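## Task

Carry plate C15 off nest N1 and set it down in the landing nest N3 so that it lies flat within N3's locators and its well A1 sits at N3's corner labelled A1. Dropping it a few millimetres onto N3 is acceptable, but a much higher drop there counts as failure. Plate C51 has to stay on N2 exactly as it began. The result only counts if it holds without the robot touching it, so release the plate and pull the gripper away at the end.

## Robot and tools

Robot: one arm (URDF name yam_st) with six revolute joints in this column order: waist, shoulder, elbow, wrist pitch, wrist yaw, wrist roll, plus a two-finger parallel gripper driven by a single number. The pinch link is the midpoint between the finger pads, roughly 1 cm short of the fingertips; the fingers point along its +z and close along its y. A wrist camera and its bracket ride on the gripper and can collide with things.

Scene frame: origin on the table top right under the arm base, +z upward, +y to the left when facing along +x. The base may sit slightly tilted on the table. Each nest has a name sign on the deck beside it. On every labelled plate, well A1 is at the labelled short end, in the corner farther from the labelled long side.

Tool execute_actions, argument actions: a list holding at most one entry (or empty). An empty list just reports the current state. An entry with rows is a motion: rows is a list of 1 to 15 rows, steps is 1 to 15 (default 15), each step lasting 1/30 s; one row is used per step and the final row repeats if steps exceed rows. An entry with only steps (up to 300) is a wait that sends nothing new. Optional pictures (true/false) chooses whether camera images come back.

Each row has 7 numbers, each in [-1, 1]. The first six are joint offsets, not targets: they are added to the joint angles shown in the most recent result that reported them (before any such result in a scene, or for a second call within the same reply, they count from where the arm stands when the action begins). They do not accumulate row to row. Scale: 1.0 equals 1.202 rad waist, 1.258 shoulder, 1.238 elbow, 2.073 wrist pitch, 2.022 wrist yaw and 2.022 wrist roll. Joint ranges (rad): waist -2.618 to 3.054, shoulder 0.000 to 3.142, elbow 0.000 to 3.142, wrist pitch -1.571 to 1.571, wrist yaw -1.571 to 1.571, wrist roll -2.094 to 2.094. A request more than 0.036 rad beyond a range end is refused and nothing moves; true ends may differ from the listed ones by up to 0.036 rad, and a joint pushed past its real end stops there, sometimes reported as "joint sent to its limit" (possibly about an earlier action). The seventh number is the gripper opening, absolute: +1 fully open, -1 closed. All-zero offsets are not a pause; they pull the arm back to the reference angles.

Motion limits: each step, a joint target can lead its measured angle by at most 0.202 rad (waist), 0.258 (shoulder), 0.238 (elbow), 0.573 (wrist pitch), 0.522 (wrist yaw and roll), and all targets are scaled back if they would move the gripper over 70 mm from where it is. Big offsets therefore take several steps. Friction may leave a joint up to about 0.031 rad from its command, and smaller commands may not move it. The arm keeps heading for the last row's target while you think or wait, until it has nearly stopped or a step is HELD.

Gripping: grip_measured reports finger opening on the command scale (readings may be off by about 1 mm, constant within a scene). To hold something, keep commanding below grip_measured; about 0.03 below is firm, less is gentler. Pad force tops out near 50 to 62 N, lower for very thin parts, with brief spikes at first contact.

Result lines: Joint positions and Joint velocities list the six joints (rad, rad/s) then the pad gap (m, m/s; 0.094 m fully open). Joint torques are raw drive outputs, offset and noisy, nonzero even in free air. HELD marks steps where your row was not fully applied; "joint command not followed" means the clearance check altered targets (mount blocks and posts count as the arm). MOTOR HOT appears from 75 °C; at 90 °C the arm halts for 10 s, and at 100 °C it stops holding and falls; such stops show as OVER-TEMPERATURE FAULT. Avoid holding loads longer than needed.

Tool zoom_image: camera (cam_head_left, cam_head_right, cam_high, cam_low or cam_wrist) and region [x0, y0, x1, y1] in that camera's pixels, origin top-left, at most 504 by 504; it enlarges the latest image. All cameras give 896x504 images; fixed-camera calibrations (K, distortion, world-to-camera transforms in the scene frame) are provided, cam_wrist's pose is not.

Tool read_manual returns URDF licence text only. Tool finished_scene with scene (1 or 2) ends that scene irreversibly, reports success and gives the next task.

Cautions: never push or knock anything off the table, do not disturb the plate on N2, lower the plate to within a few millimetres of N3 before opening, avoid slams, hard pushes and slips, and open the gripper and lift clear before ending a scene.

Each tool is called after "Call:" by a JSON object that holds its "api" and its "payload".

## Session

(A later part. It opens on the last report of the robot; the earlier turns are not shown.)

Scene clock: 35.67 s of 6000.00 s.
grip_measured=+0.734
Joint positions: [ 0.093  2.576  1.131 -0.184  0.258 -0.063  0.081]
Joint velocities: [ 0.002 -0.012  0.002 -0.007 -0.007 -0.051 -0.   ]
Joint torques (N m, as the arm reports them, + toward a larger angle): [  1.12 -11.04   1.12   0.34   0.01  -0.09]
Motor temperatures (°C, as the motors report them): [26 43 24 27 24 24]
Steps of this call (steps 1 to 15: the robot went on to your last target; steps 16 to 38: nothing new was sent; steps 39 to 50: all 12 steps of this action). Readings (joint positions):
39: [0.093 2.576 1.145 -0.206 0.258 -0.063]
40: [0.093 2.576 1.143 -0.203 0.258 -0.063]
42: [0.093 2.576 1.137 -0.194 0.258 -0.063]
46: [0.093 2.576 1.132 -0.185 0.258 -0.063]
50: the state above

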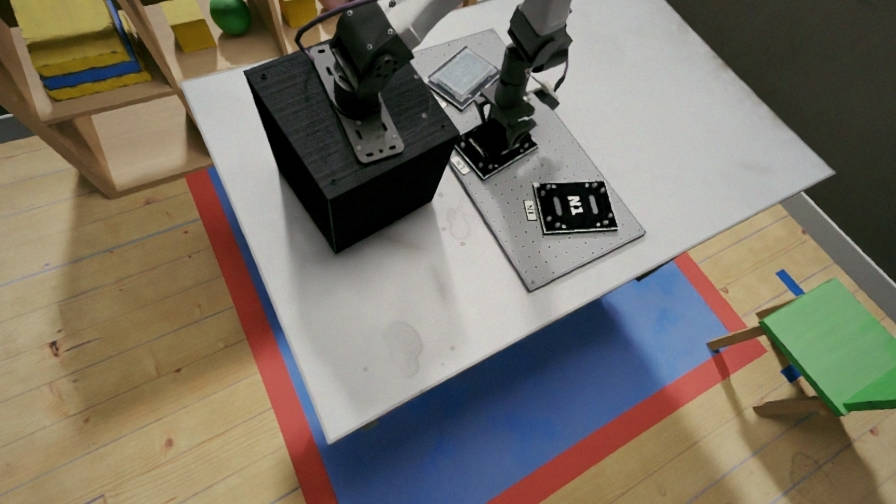

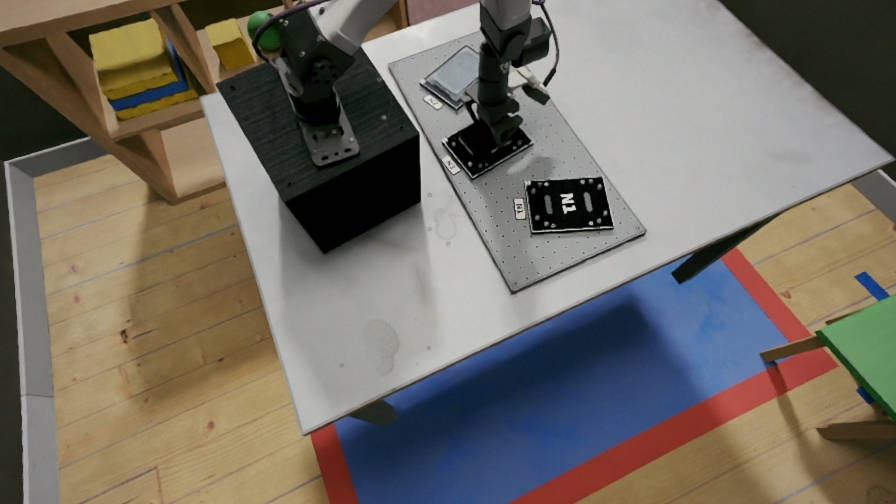

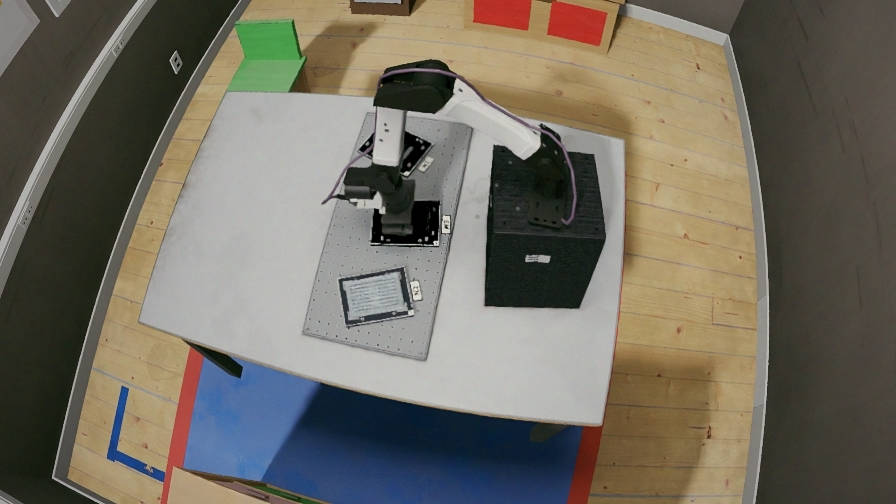

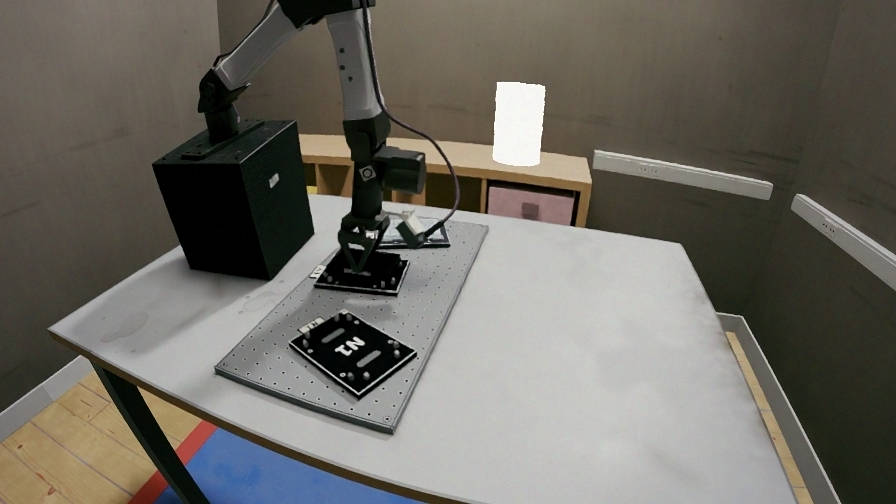

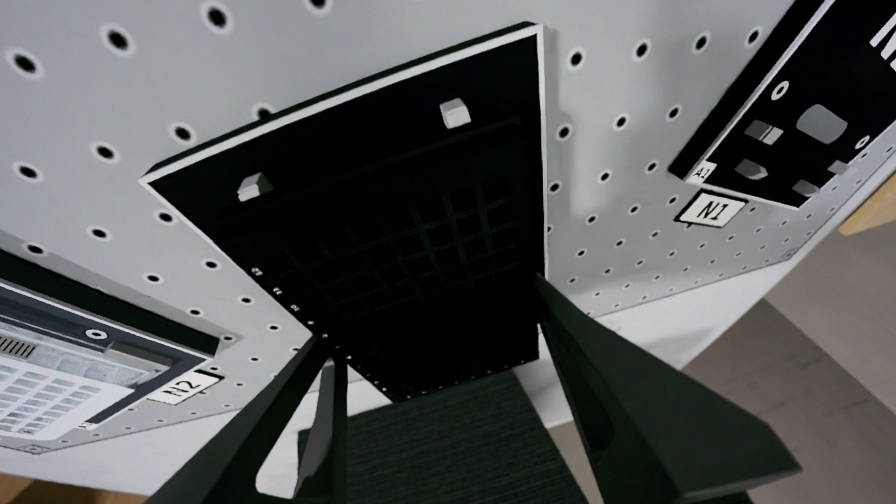

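Call:
{"api": "execute_actions", "payload": {"actions": [{"rows":[[0,-0.012,0,0,0,0,0.7],[0,-0.024,0,0,0,0,0.7],[0,-0.024,0,0,0,0,0.7],[0,-0.024,-0.008,0,0,0,0.7],[0,-0.024,-0.016,0,0,0,0.7],[0,-0.024,-0.024,0,0,0,0.7]],"steps":14}]}}

Scene clock: 38.77 s of 6000.00 s.
grip_measured=+0.734
Joint positions: [ 0.093  2.571  1.122 -0.177  0.258 -0.063  0.081]
Joint velocities: [ 0.012 -0.007  0.017  0.022  0.066  0.007  0.001]
Joint torques (N m, as the arm reports them, + toward a larger angle): [  1.09 -12.88   1.08   0.26   0.02  -0.09]
Motor temperatures (°C, as the motors report them): [26 44 24 27 24 24]
Steps of this call (steps 1 to 15: the robot went on to your last target; steps 16 to 79: nothing new was sent; steps 80 to 93: all 14 steps of this action). Readings (joint positions):
80: [0.093 2.576 1.131 -0.183 0.258 -0.063]
81: [0.093 2.576 1.131 -0.183 0.258 -0.063]
83: [0.093 2.576 1.131 -0.183 0.258 -0.063]
87: [0.093 2.573 1.125 -0.177 0.258 -0.063]
93: the state above

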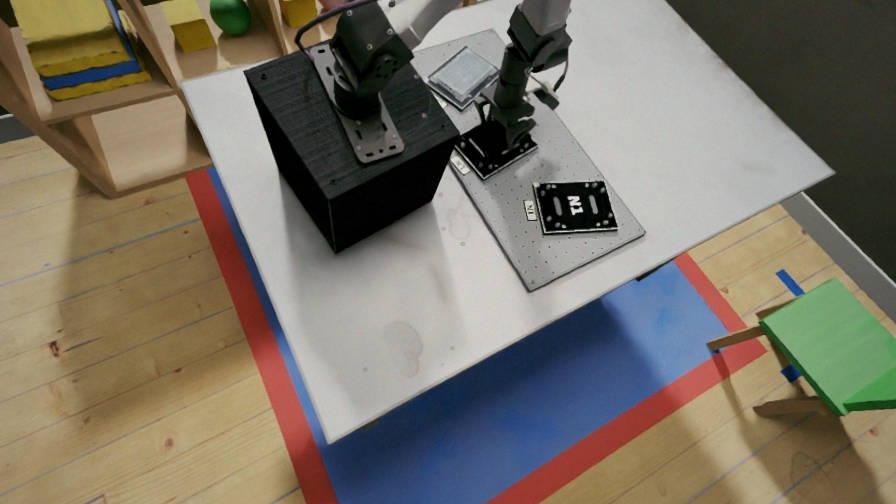

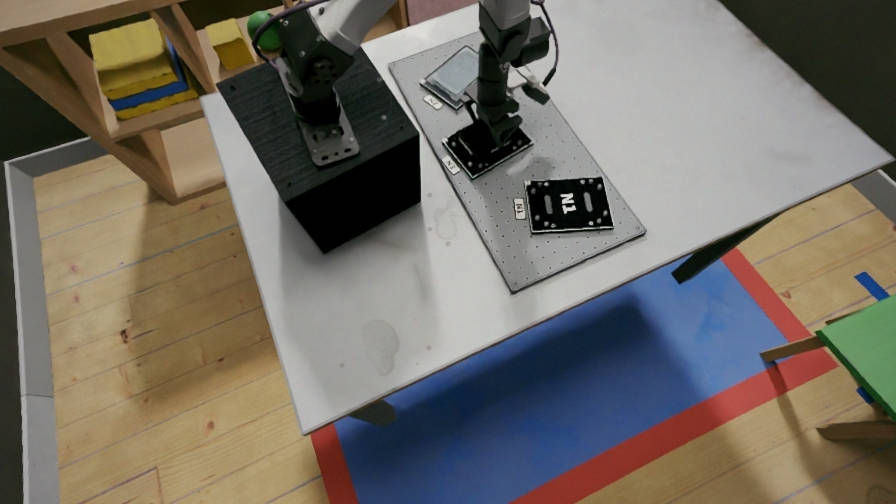

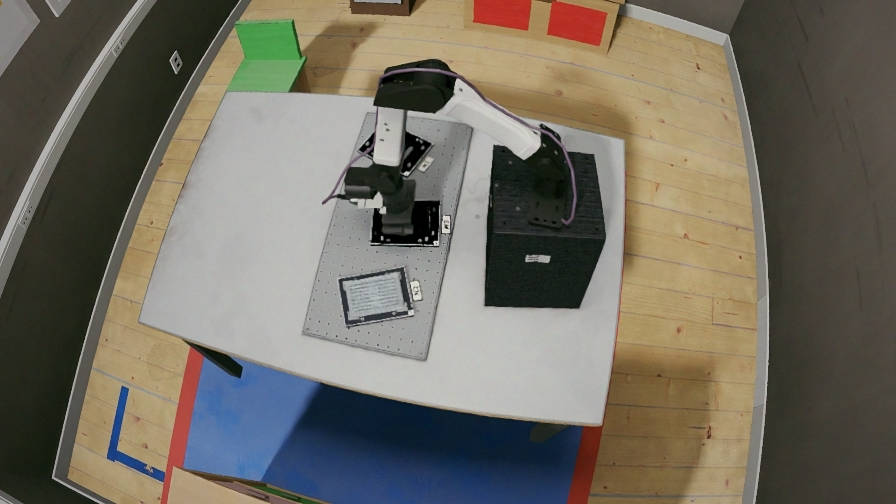

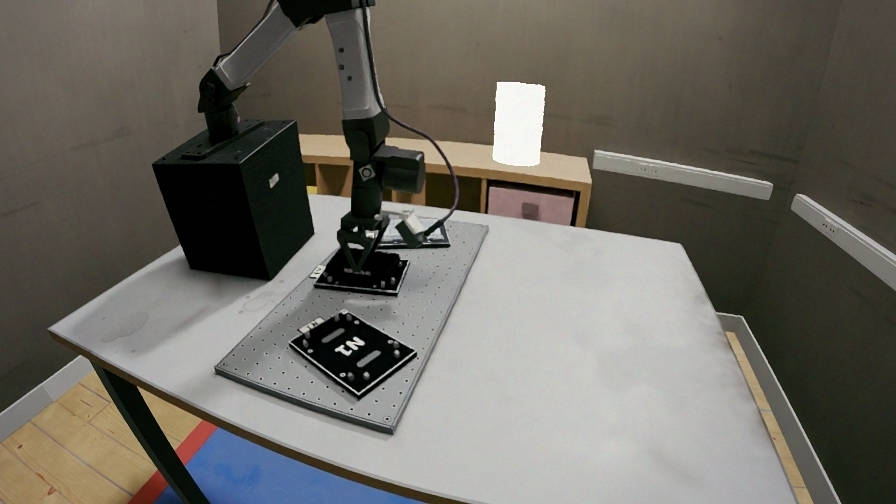

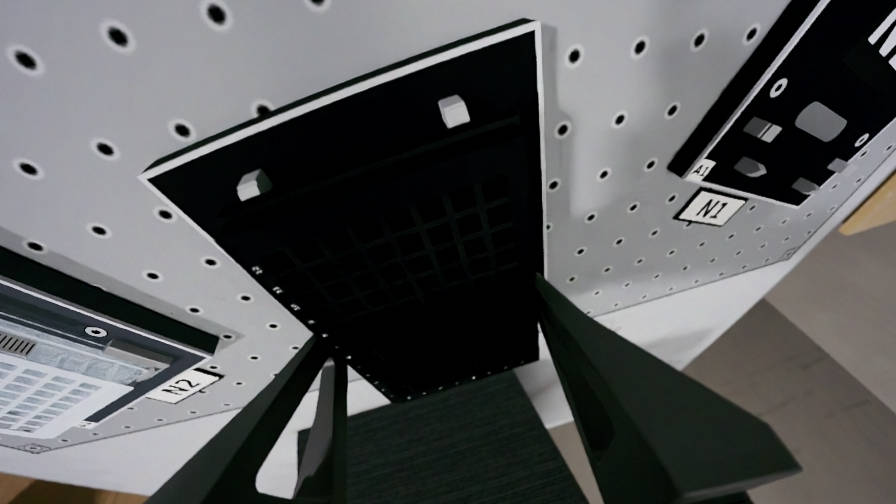

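Call:
{"api": "execute_actions", "payload": {"actions": [{"rows":[[0,0,-0.008,-0.002,0,0,0.7],[0,0,-0.016,-0.004,0,0,0.7],[0,0,-0.024,-0.005,0,0,0.7]],"steps":12}]}}

Scene clock: 40.70 s of 6000.00 s.
grip_measured=+0.734
Joint positions: [ 0.093  2.571  1.108 -0.178  0.257 -0.063  0.081]
Joint velocities: [ 0.012  0.032  0.007 -0.007  0.081  0.022 -0.   ]
Joint torques (N m, as the arm reports them, + toward a larger angle): [  1.04 -10.89   1.39   0.19  -0.01  -0.08]
Motor temperatures (°C, as the motors report them): [26 44 24 27 24 24]
Steps of this call (steps 1 to 15: the robot went on to your last target; steps 16 to 46: nothing new was sent; steps 47 to 58: all 12 steps of this action). Readings (joint positions):
47: [0.093 2.571 1.122 -0.177 0.258 -0.063]
48: [0.093 2.571 1.122 -0.177 0.258 -0.063]
50: [0.093 2.571 1.119 -0.175 0.258 -0.063]
54: [0.093 2.571 1.109 -0.177 0.257 -0.063]
58: the state above

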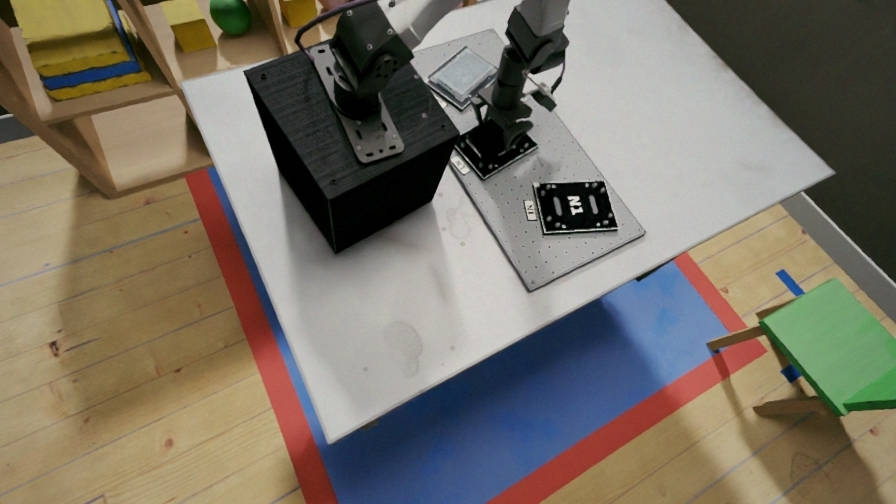

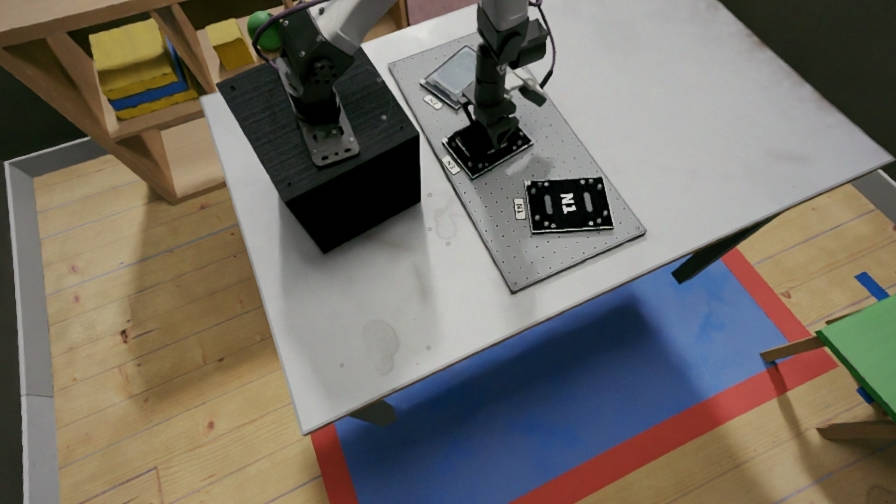

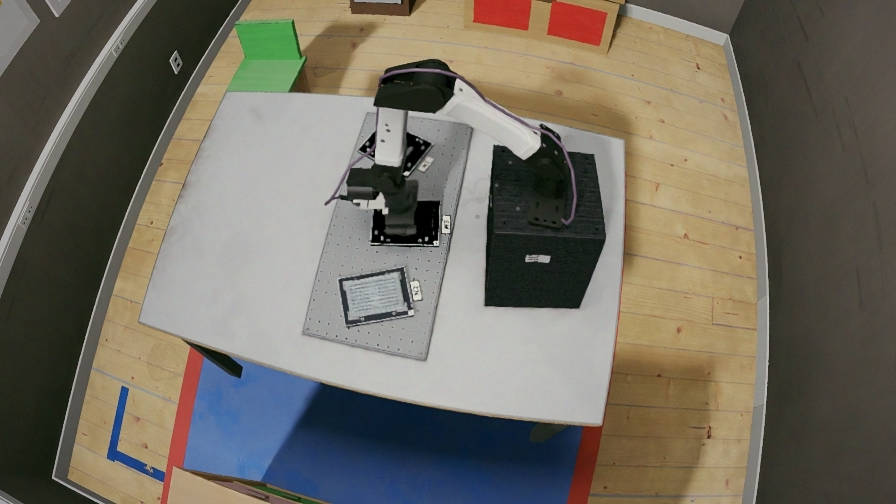

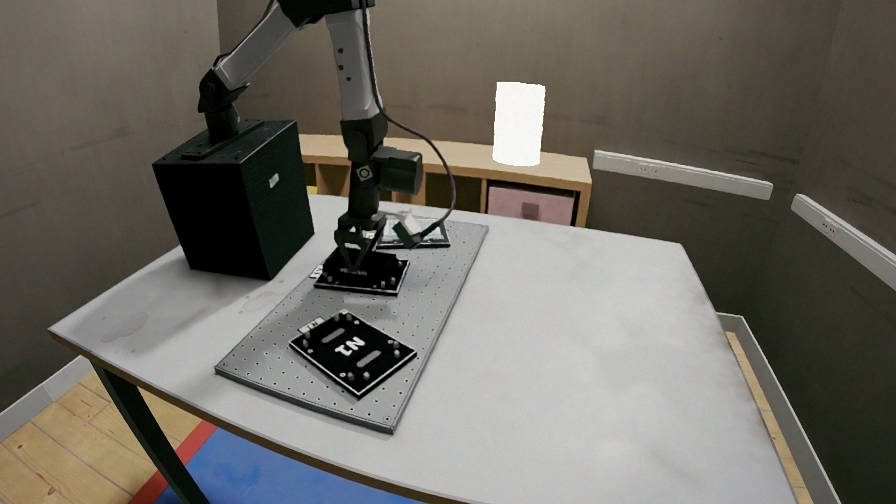

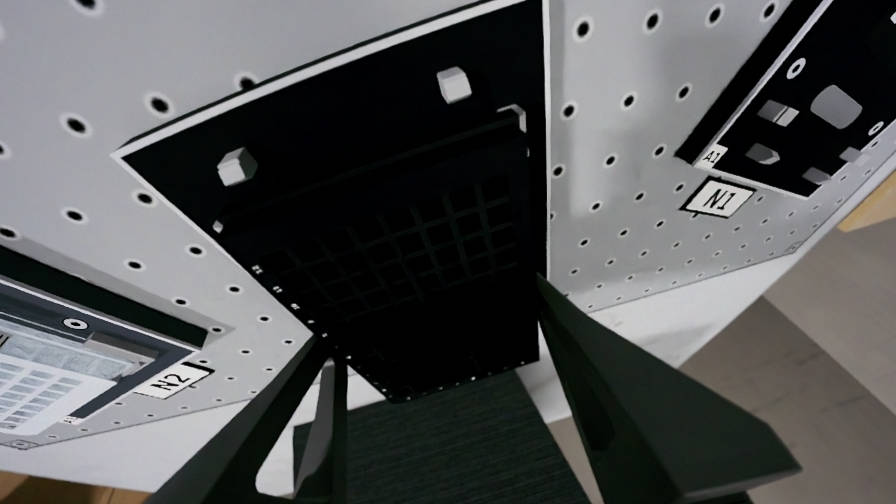

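Call:
{"api": "execute_actions", "payload": {"actions": [{"rows":[[0,-0.012,0,0,0,0,0.7],[0,-0.024,0,0,0,0,0.7],[0,-0.034,0,0,0,0,0.7],[0.006,-0.034,0,0,0,0,0.7],[0.012,-0.034,0,0,0,0,0.7],[0.018,-0.034,0,0,0,0,0.7]],"steps":14}]}}

Scene clock: 43.00 s of 6000.00 s.
grip_measured=+0.734
Joint positions: [ 0.109  2.556  1.108 -0.179  0.257 -0.063  0.081]
Joint velocities: [-0.002 -0.007 -0.002 -0.007  0.022 -0.022  0.   ]
Joint torques (N m, as the arm reports them, + toward a larger angle): [  1.64 -13.15   2.62   0.33   0.07  -0.08]
Motor temperatures (°C, as the motors report them): [26 44 24 27 24 24]
Steps of this call (steps 1 to 15: the robot went on to your last target; steps 16 to 55: nothing new was sent; steps 56 to 69: all 14 steps of this action). Readings (joint positions):
56: [0.093 2.571 1.108 -0.178 0.257 -0.063]
57: [0.093 2.571 1.108 -0.178 0.257 -0.063]
59: [0.093 2.567 1.108 -0.179 0.257 -0.063]
63: [0.102 2.558 1.108 -0.179 0.257 -0.063]
69: the state above

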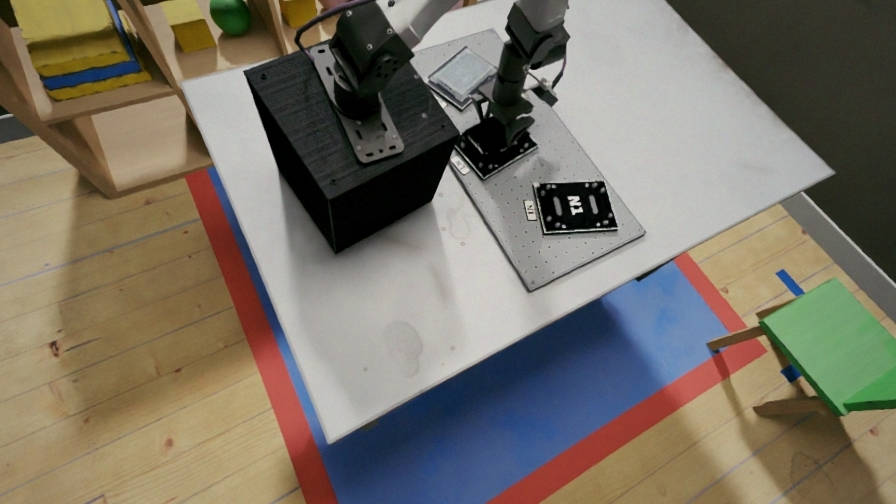

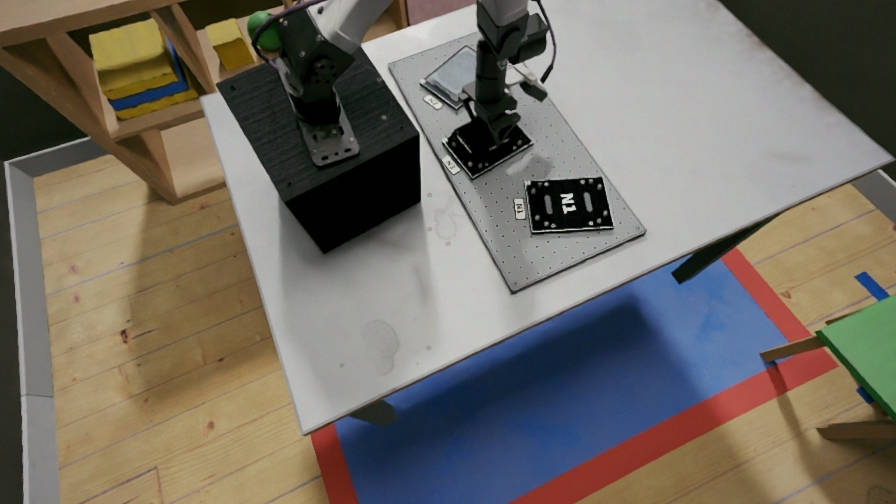

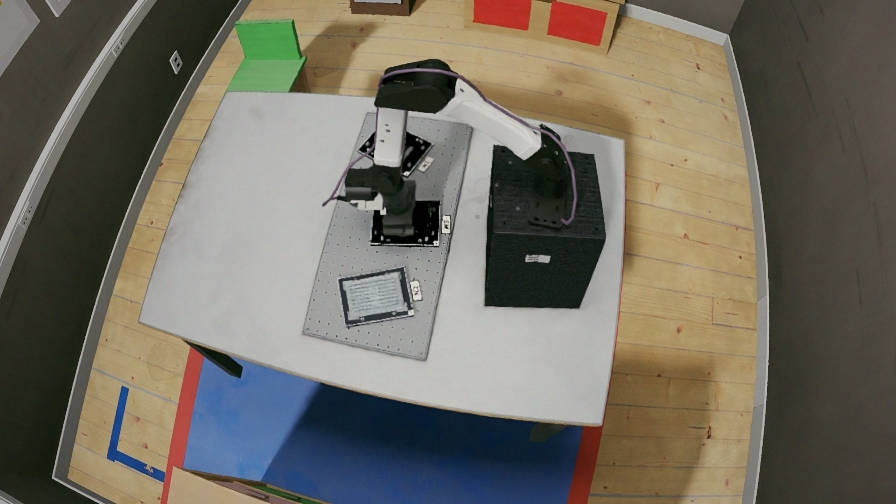

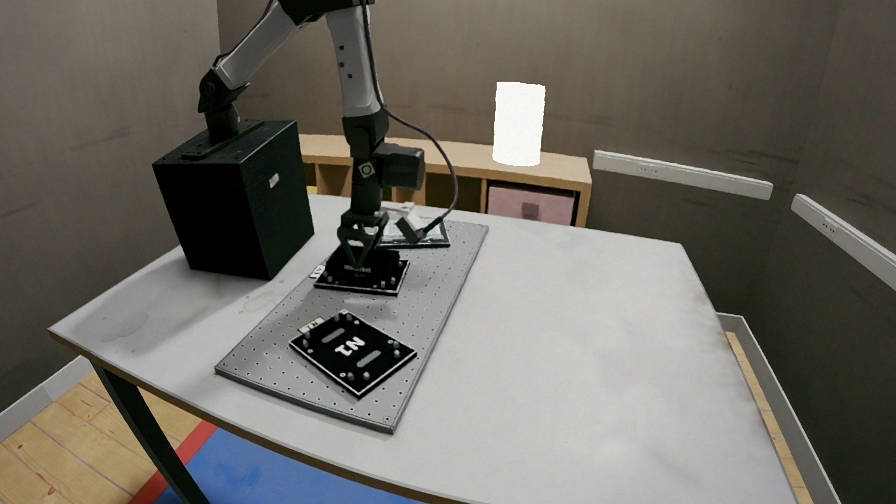

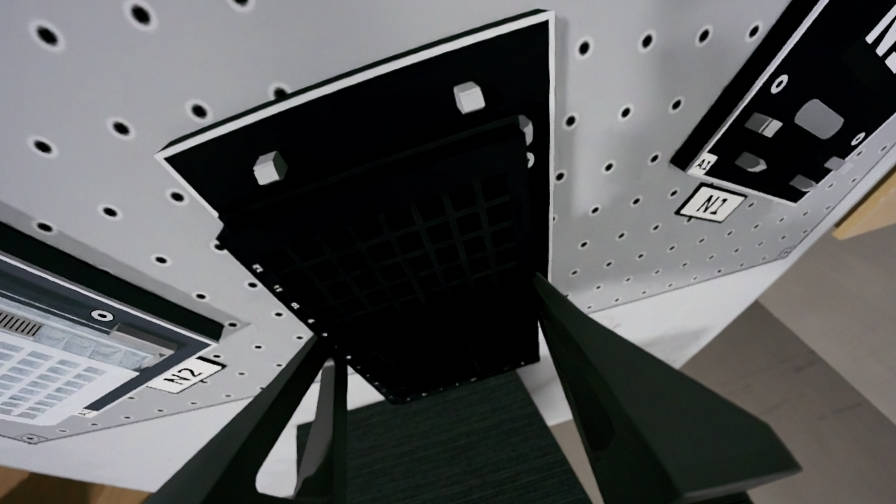

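Call:
{"api": "execute_actions", "payload": {"actions": [{"rows":[[-0.006,0.008,0,0.003,0,0,0.7],[-0.012,0.016,0,0.006,0,0,0.7],[-0.017,0.024,0,0.009,0,0,0.7],[-0.017,0.032,0,0.012,0,0,0.7]],"steps":14}]}}

Scene clock: 44.80 s of 6000.00 s.
grip_measured=+0.734
Joint positions: [ 0.094  2.579  1.108 -0.164  0.253 -0.063  0.081]
Joint velocities: [-0.007  0.012  0.012  0.037 -0.066 -0.007 -0.   ]
Joint torques (N m, as the arm reports them, + toward a larger angle): [ 0.75 -9.6   2.55  0.41  0.04 -0.07]
Motor temperatures (°C, as the motors report them): [26 45 24 27 24 24]
Steps of this call (steps 1 to 15: the robot went on to your last target; steps 16 to 40: nothing new was sent; steps 41 to 54: all 14 steps of this action). Readings (joint positions):
41: [0.109 2.556 1.108 -0.179 0.257 -0.063]
42: [0.108 2.556 1.108 -0.178 0.257 -0.063]
44: [0.103 2.558 1.108 -0.174 0.257 -0.063]
48: [0.094 2.576 1.108 -0.165 0.256 -0.063]
54: the state above

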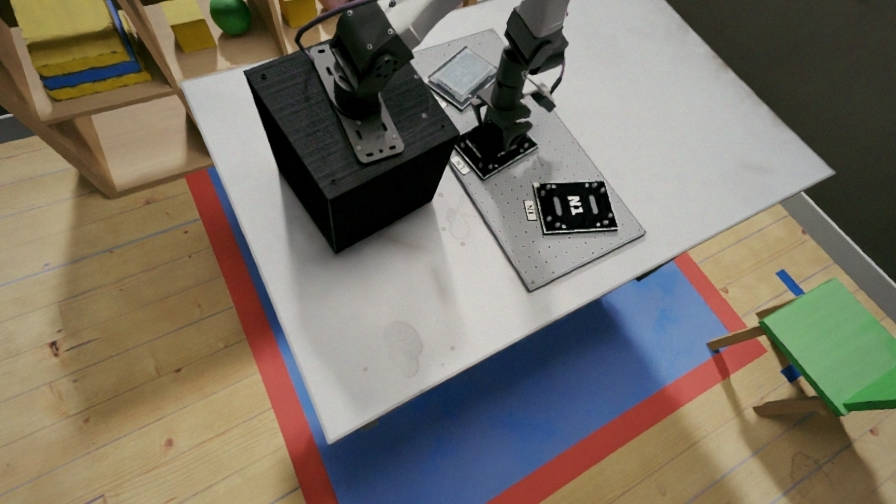

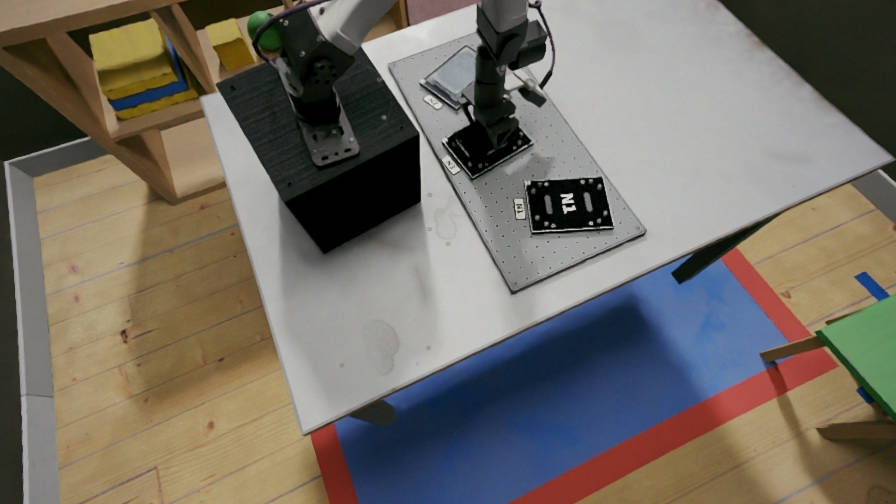

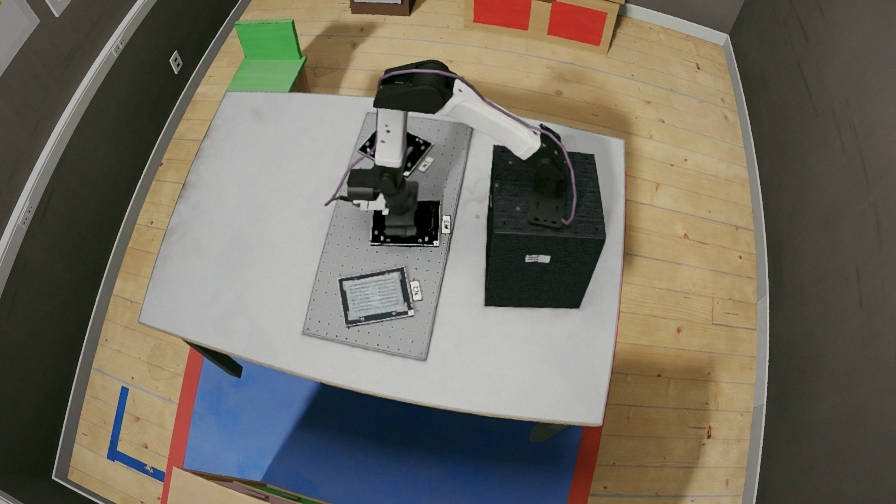

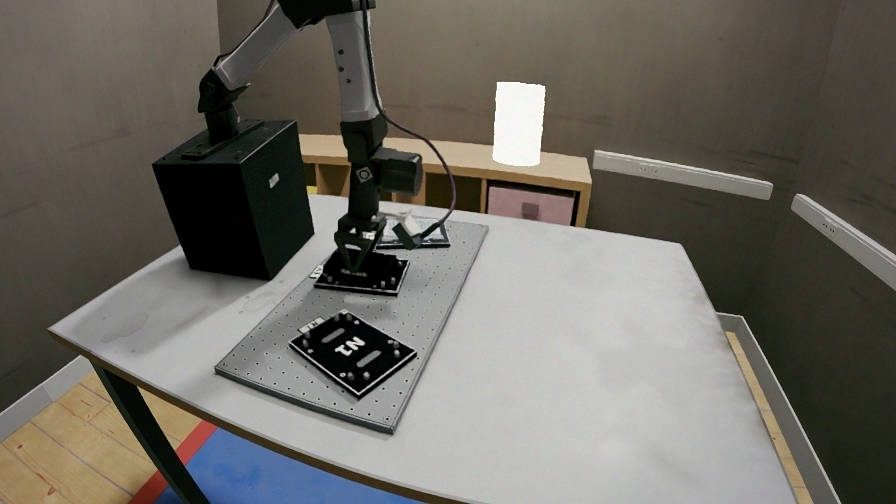

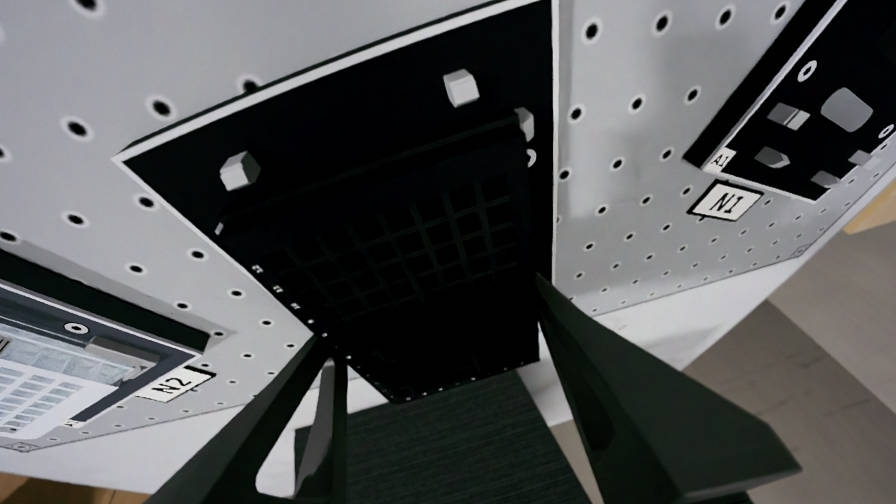

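Call:
{"api": "execute_actions", "payload": {"actions": [{"rows":[[0,-0.012,0,0,0,0,0.7],[0,-0.024,0,0,0,0,0.7],[0.005,-0.03,0.008,0,0,0,0.7],[0.010,-0.03,0.016,0,0,0,0.7],[0.013,-0.03,0.024,0,0,0,0.7]],"steps":14}]}}

Scene clock: 46.17 s of 6000.00 s.
grip_measured=+0.734
Joint positions: [ 0.099  2.579  1.118 -0.167  0.254 -0.063  0.081]
Joint velocities: [ 0.017  0.002 -0.022  0.037  0.11   0.037 -0.001]
Joint torques (N m, as the arm reports them, + toward a larger angle): [  1.83 -13.84   4.09   0.36  -0.01  -0.09]
Motor temperatures (°C, as the motors report them): [26 45 24 27 24 24]
Steps of this call (steps 1 to 15: the robot went on to your last target; steps 16 to 27: nothing new was sent; steps 28 to 41: all 14 steps of this action). Readings (joint positions):
28: [0.094 2.579 1.108 -0.164 0.253 -0.063]
29: [0.094 2.579 1.108 -0.164 0.252 -0.063]
31: [0.094 2.579 1.108 -0.164 0.252 -0.063]
35: [0.099 2.579 1.117 -0.166 0.254 -0.063]
41: the state above

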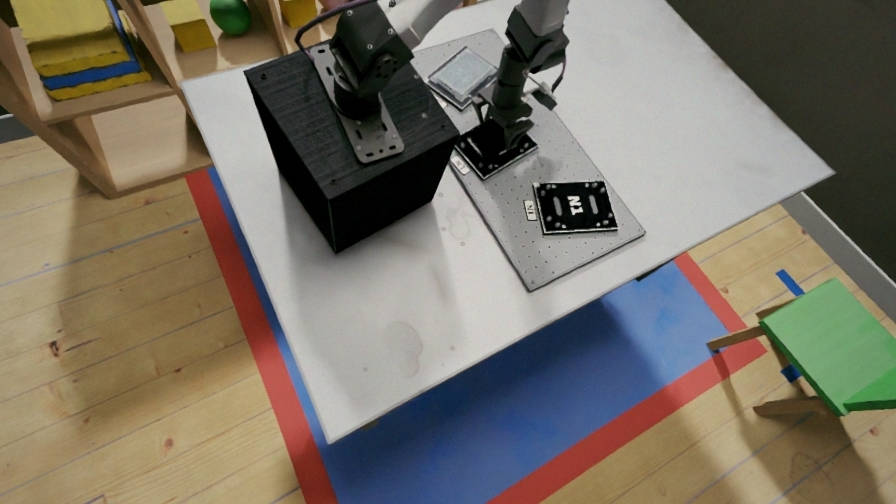

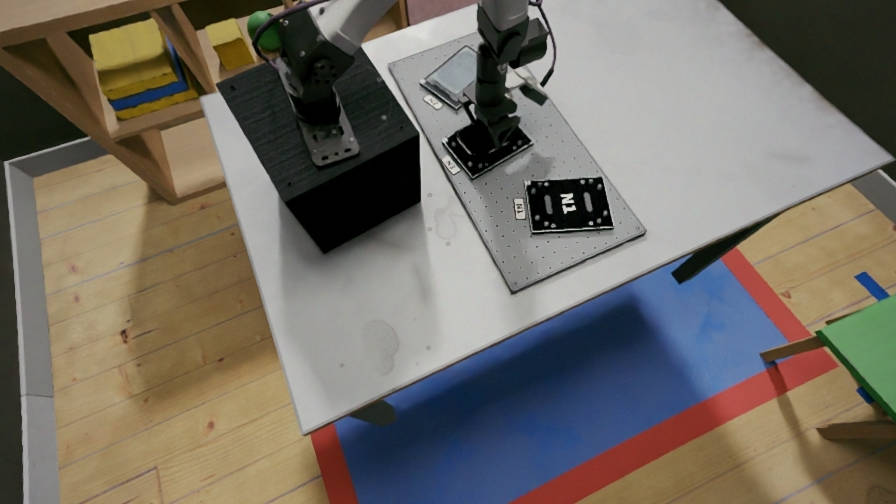

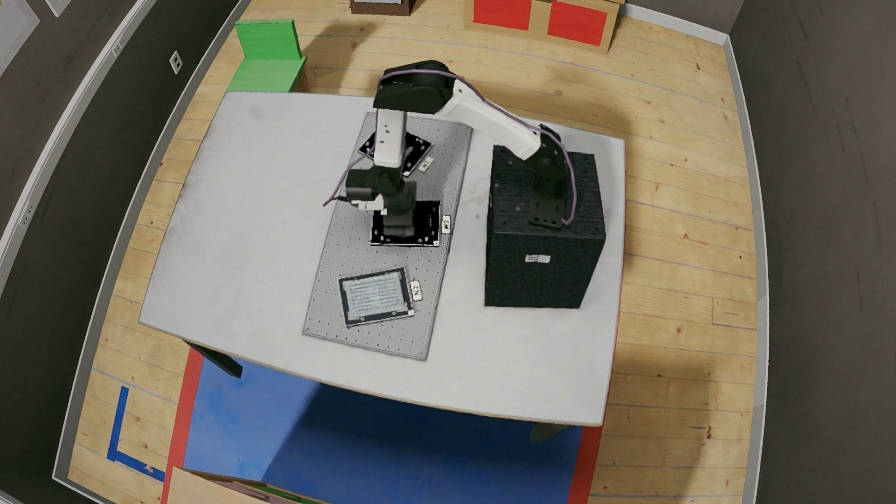

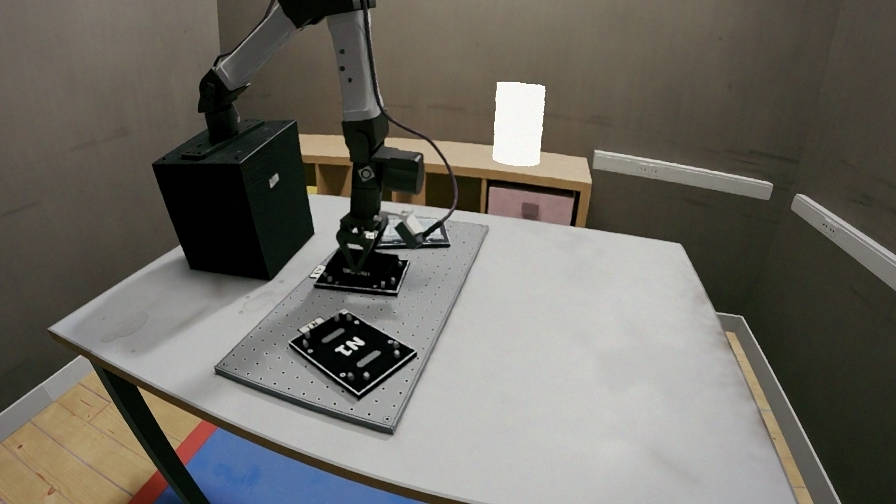

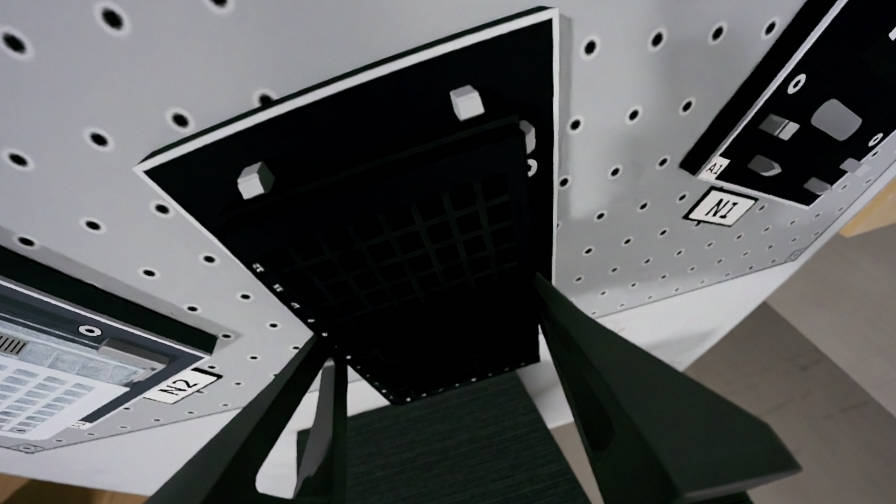

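Call:
{"api": "execute_actions", "payload": {"actions": [{"rows":[[0,0.006,0.004,0,0,0,0.7],[0,0.012,0.008,0,0,0,0.7],[0,0.018,0.012,0.003,0,0,0.7],[0,0.024,0.016,0.006,0,0,0.7]],"steps":14}]}}

Scene clock: 47.30 s of 6000.00 s.
grip_measured=+0.734
Joint positions: [ 0.099  2.589  1.118 -0.161  0.258 -0.063  0.081]
Joint velocities: [ 0.002 -0.012 -0.007 -0.007  0.022 -0.007  0.001]
Joint torques (N m, as the arm reports them, + toward a larger angle): [ 1.08 -9.37  4.03  0.38 -0.04 -0.09]
Motor temperatures (°C, as the motors report them): [26 45 24 27 24 24]
Steps of this call (steps 1 to 15: the robot went on to your last target; steps 16 to 20: nothing new was sent; steps 21 to 34: all 14 steps of this action). Readings (joint positions):
21: [0.099 2.579 1.118 -0.167 0.254 -0.063]
22: [0.099 2.579 1.118 -0.167 0.254 -0.063]
24: [0.099 2.581 1.118 -0.167 0.254 -0.063]
28: [0.099 2.588 1.118 -0.162 0.257 -0.063]
34: the state above

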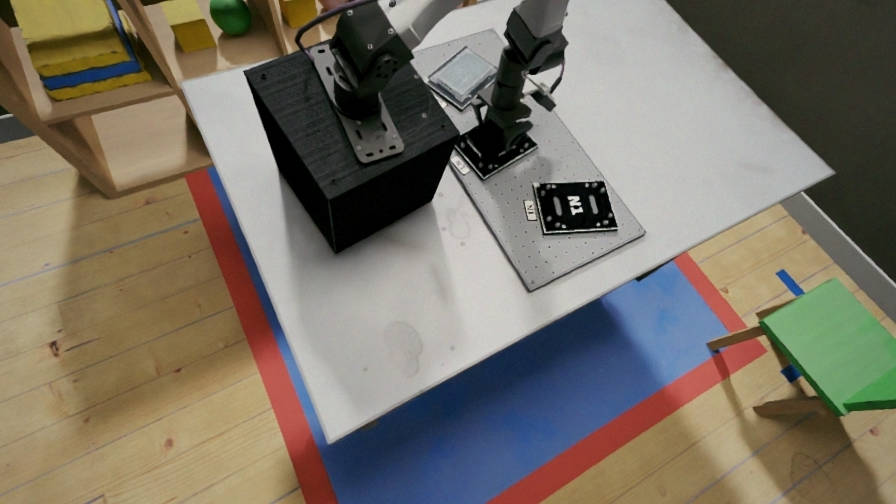

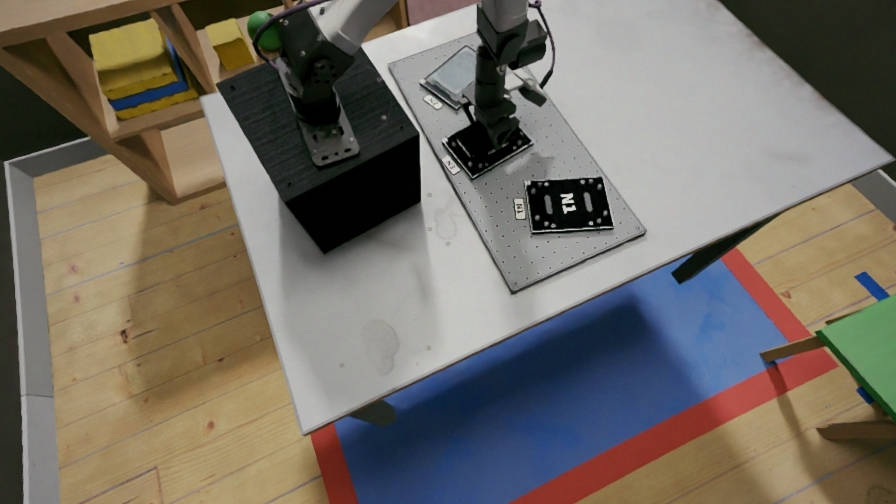

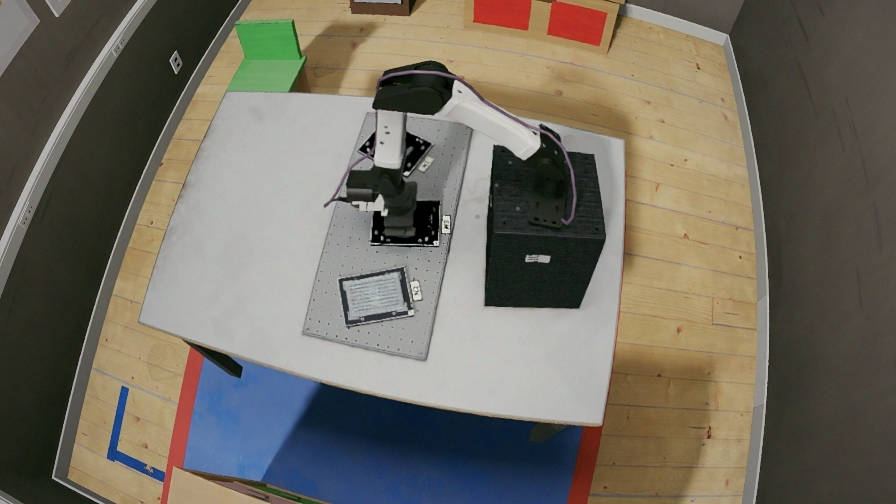

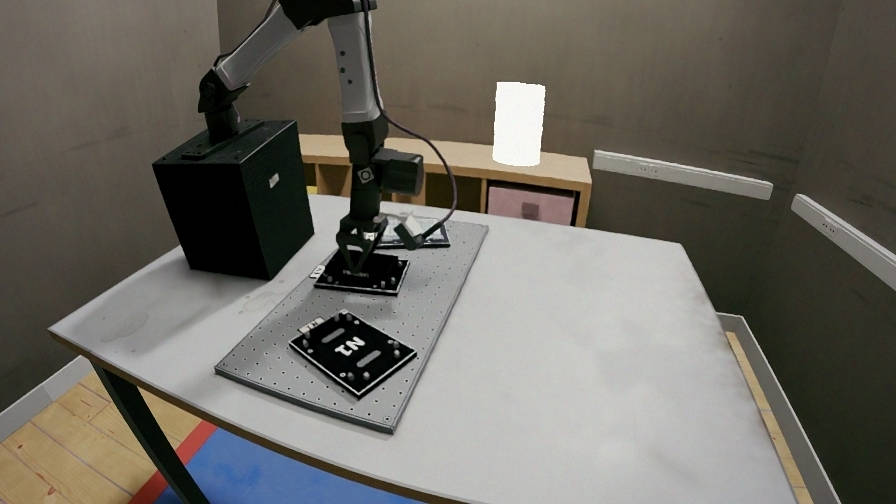

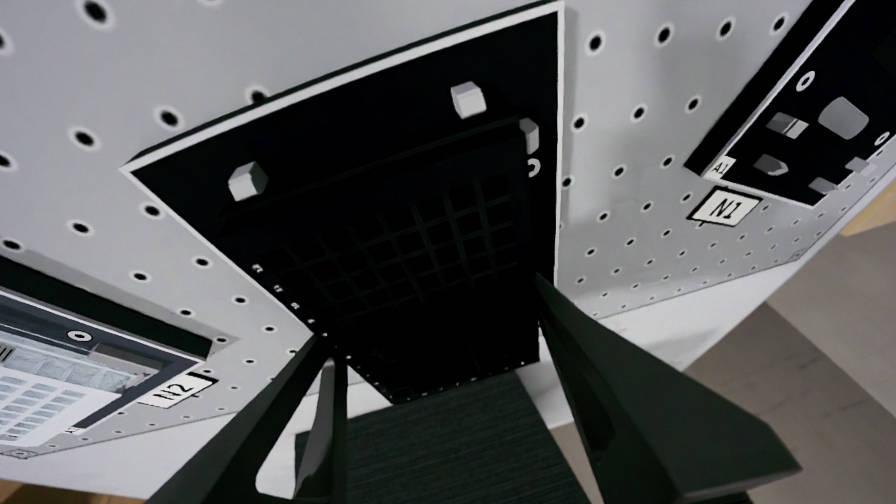

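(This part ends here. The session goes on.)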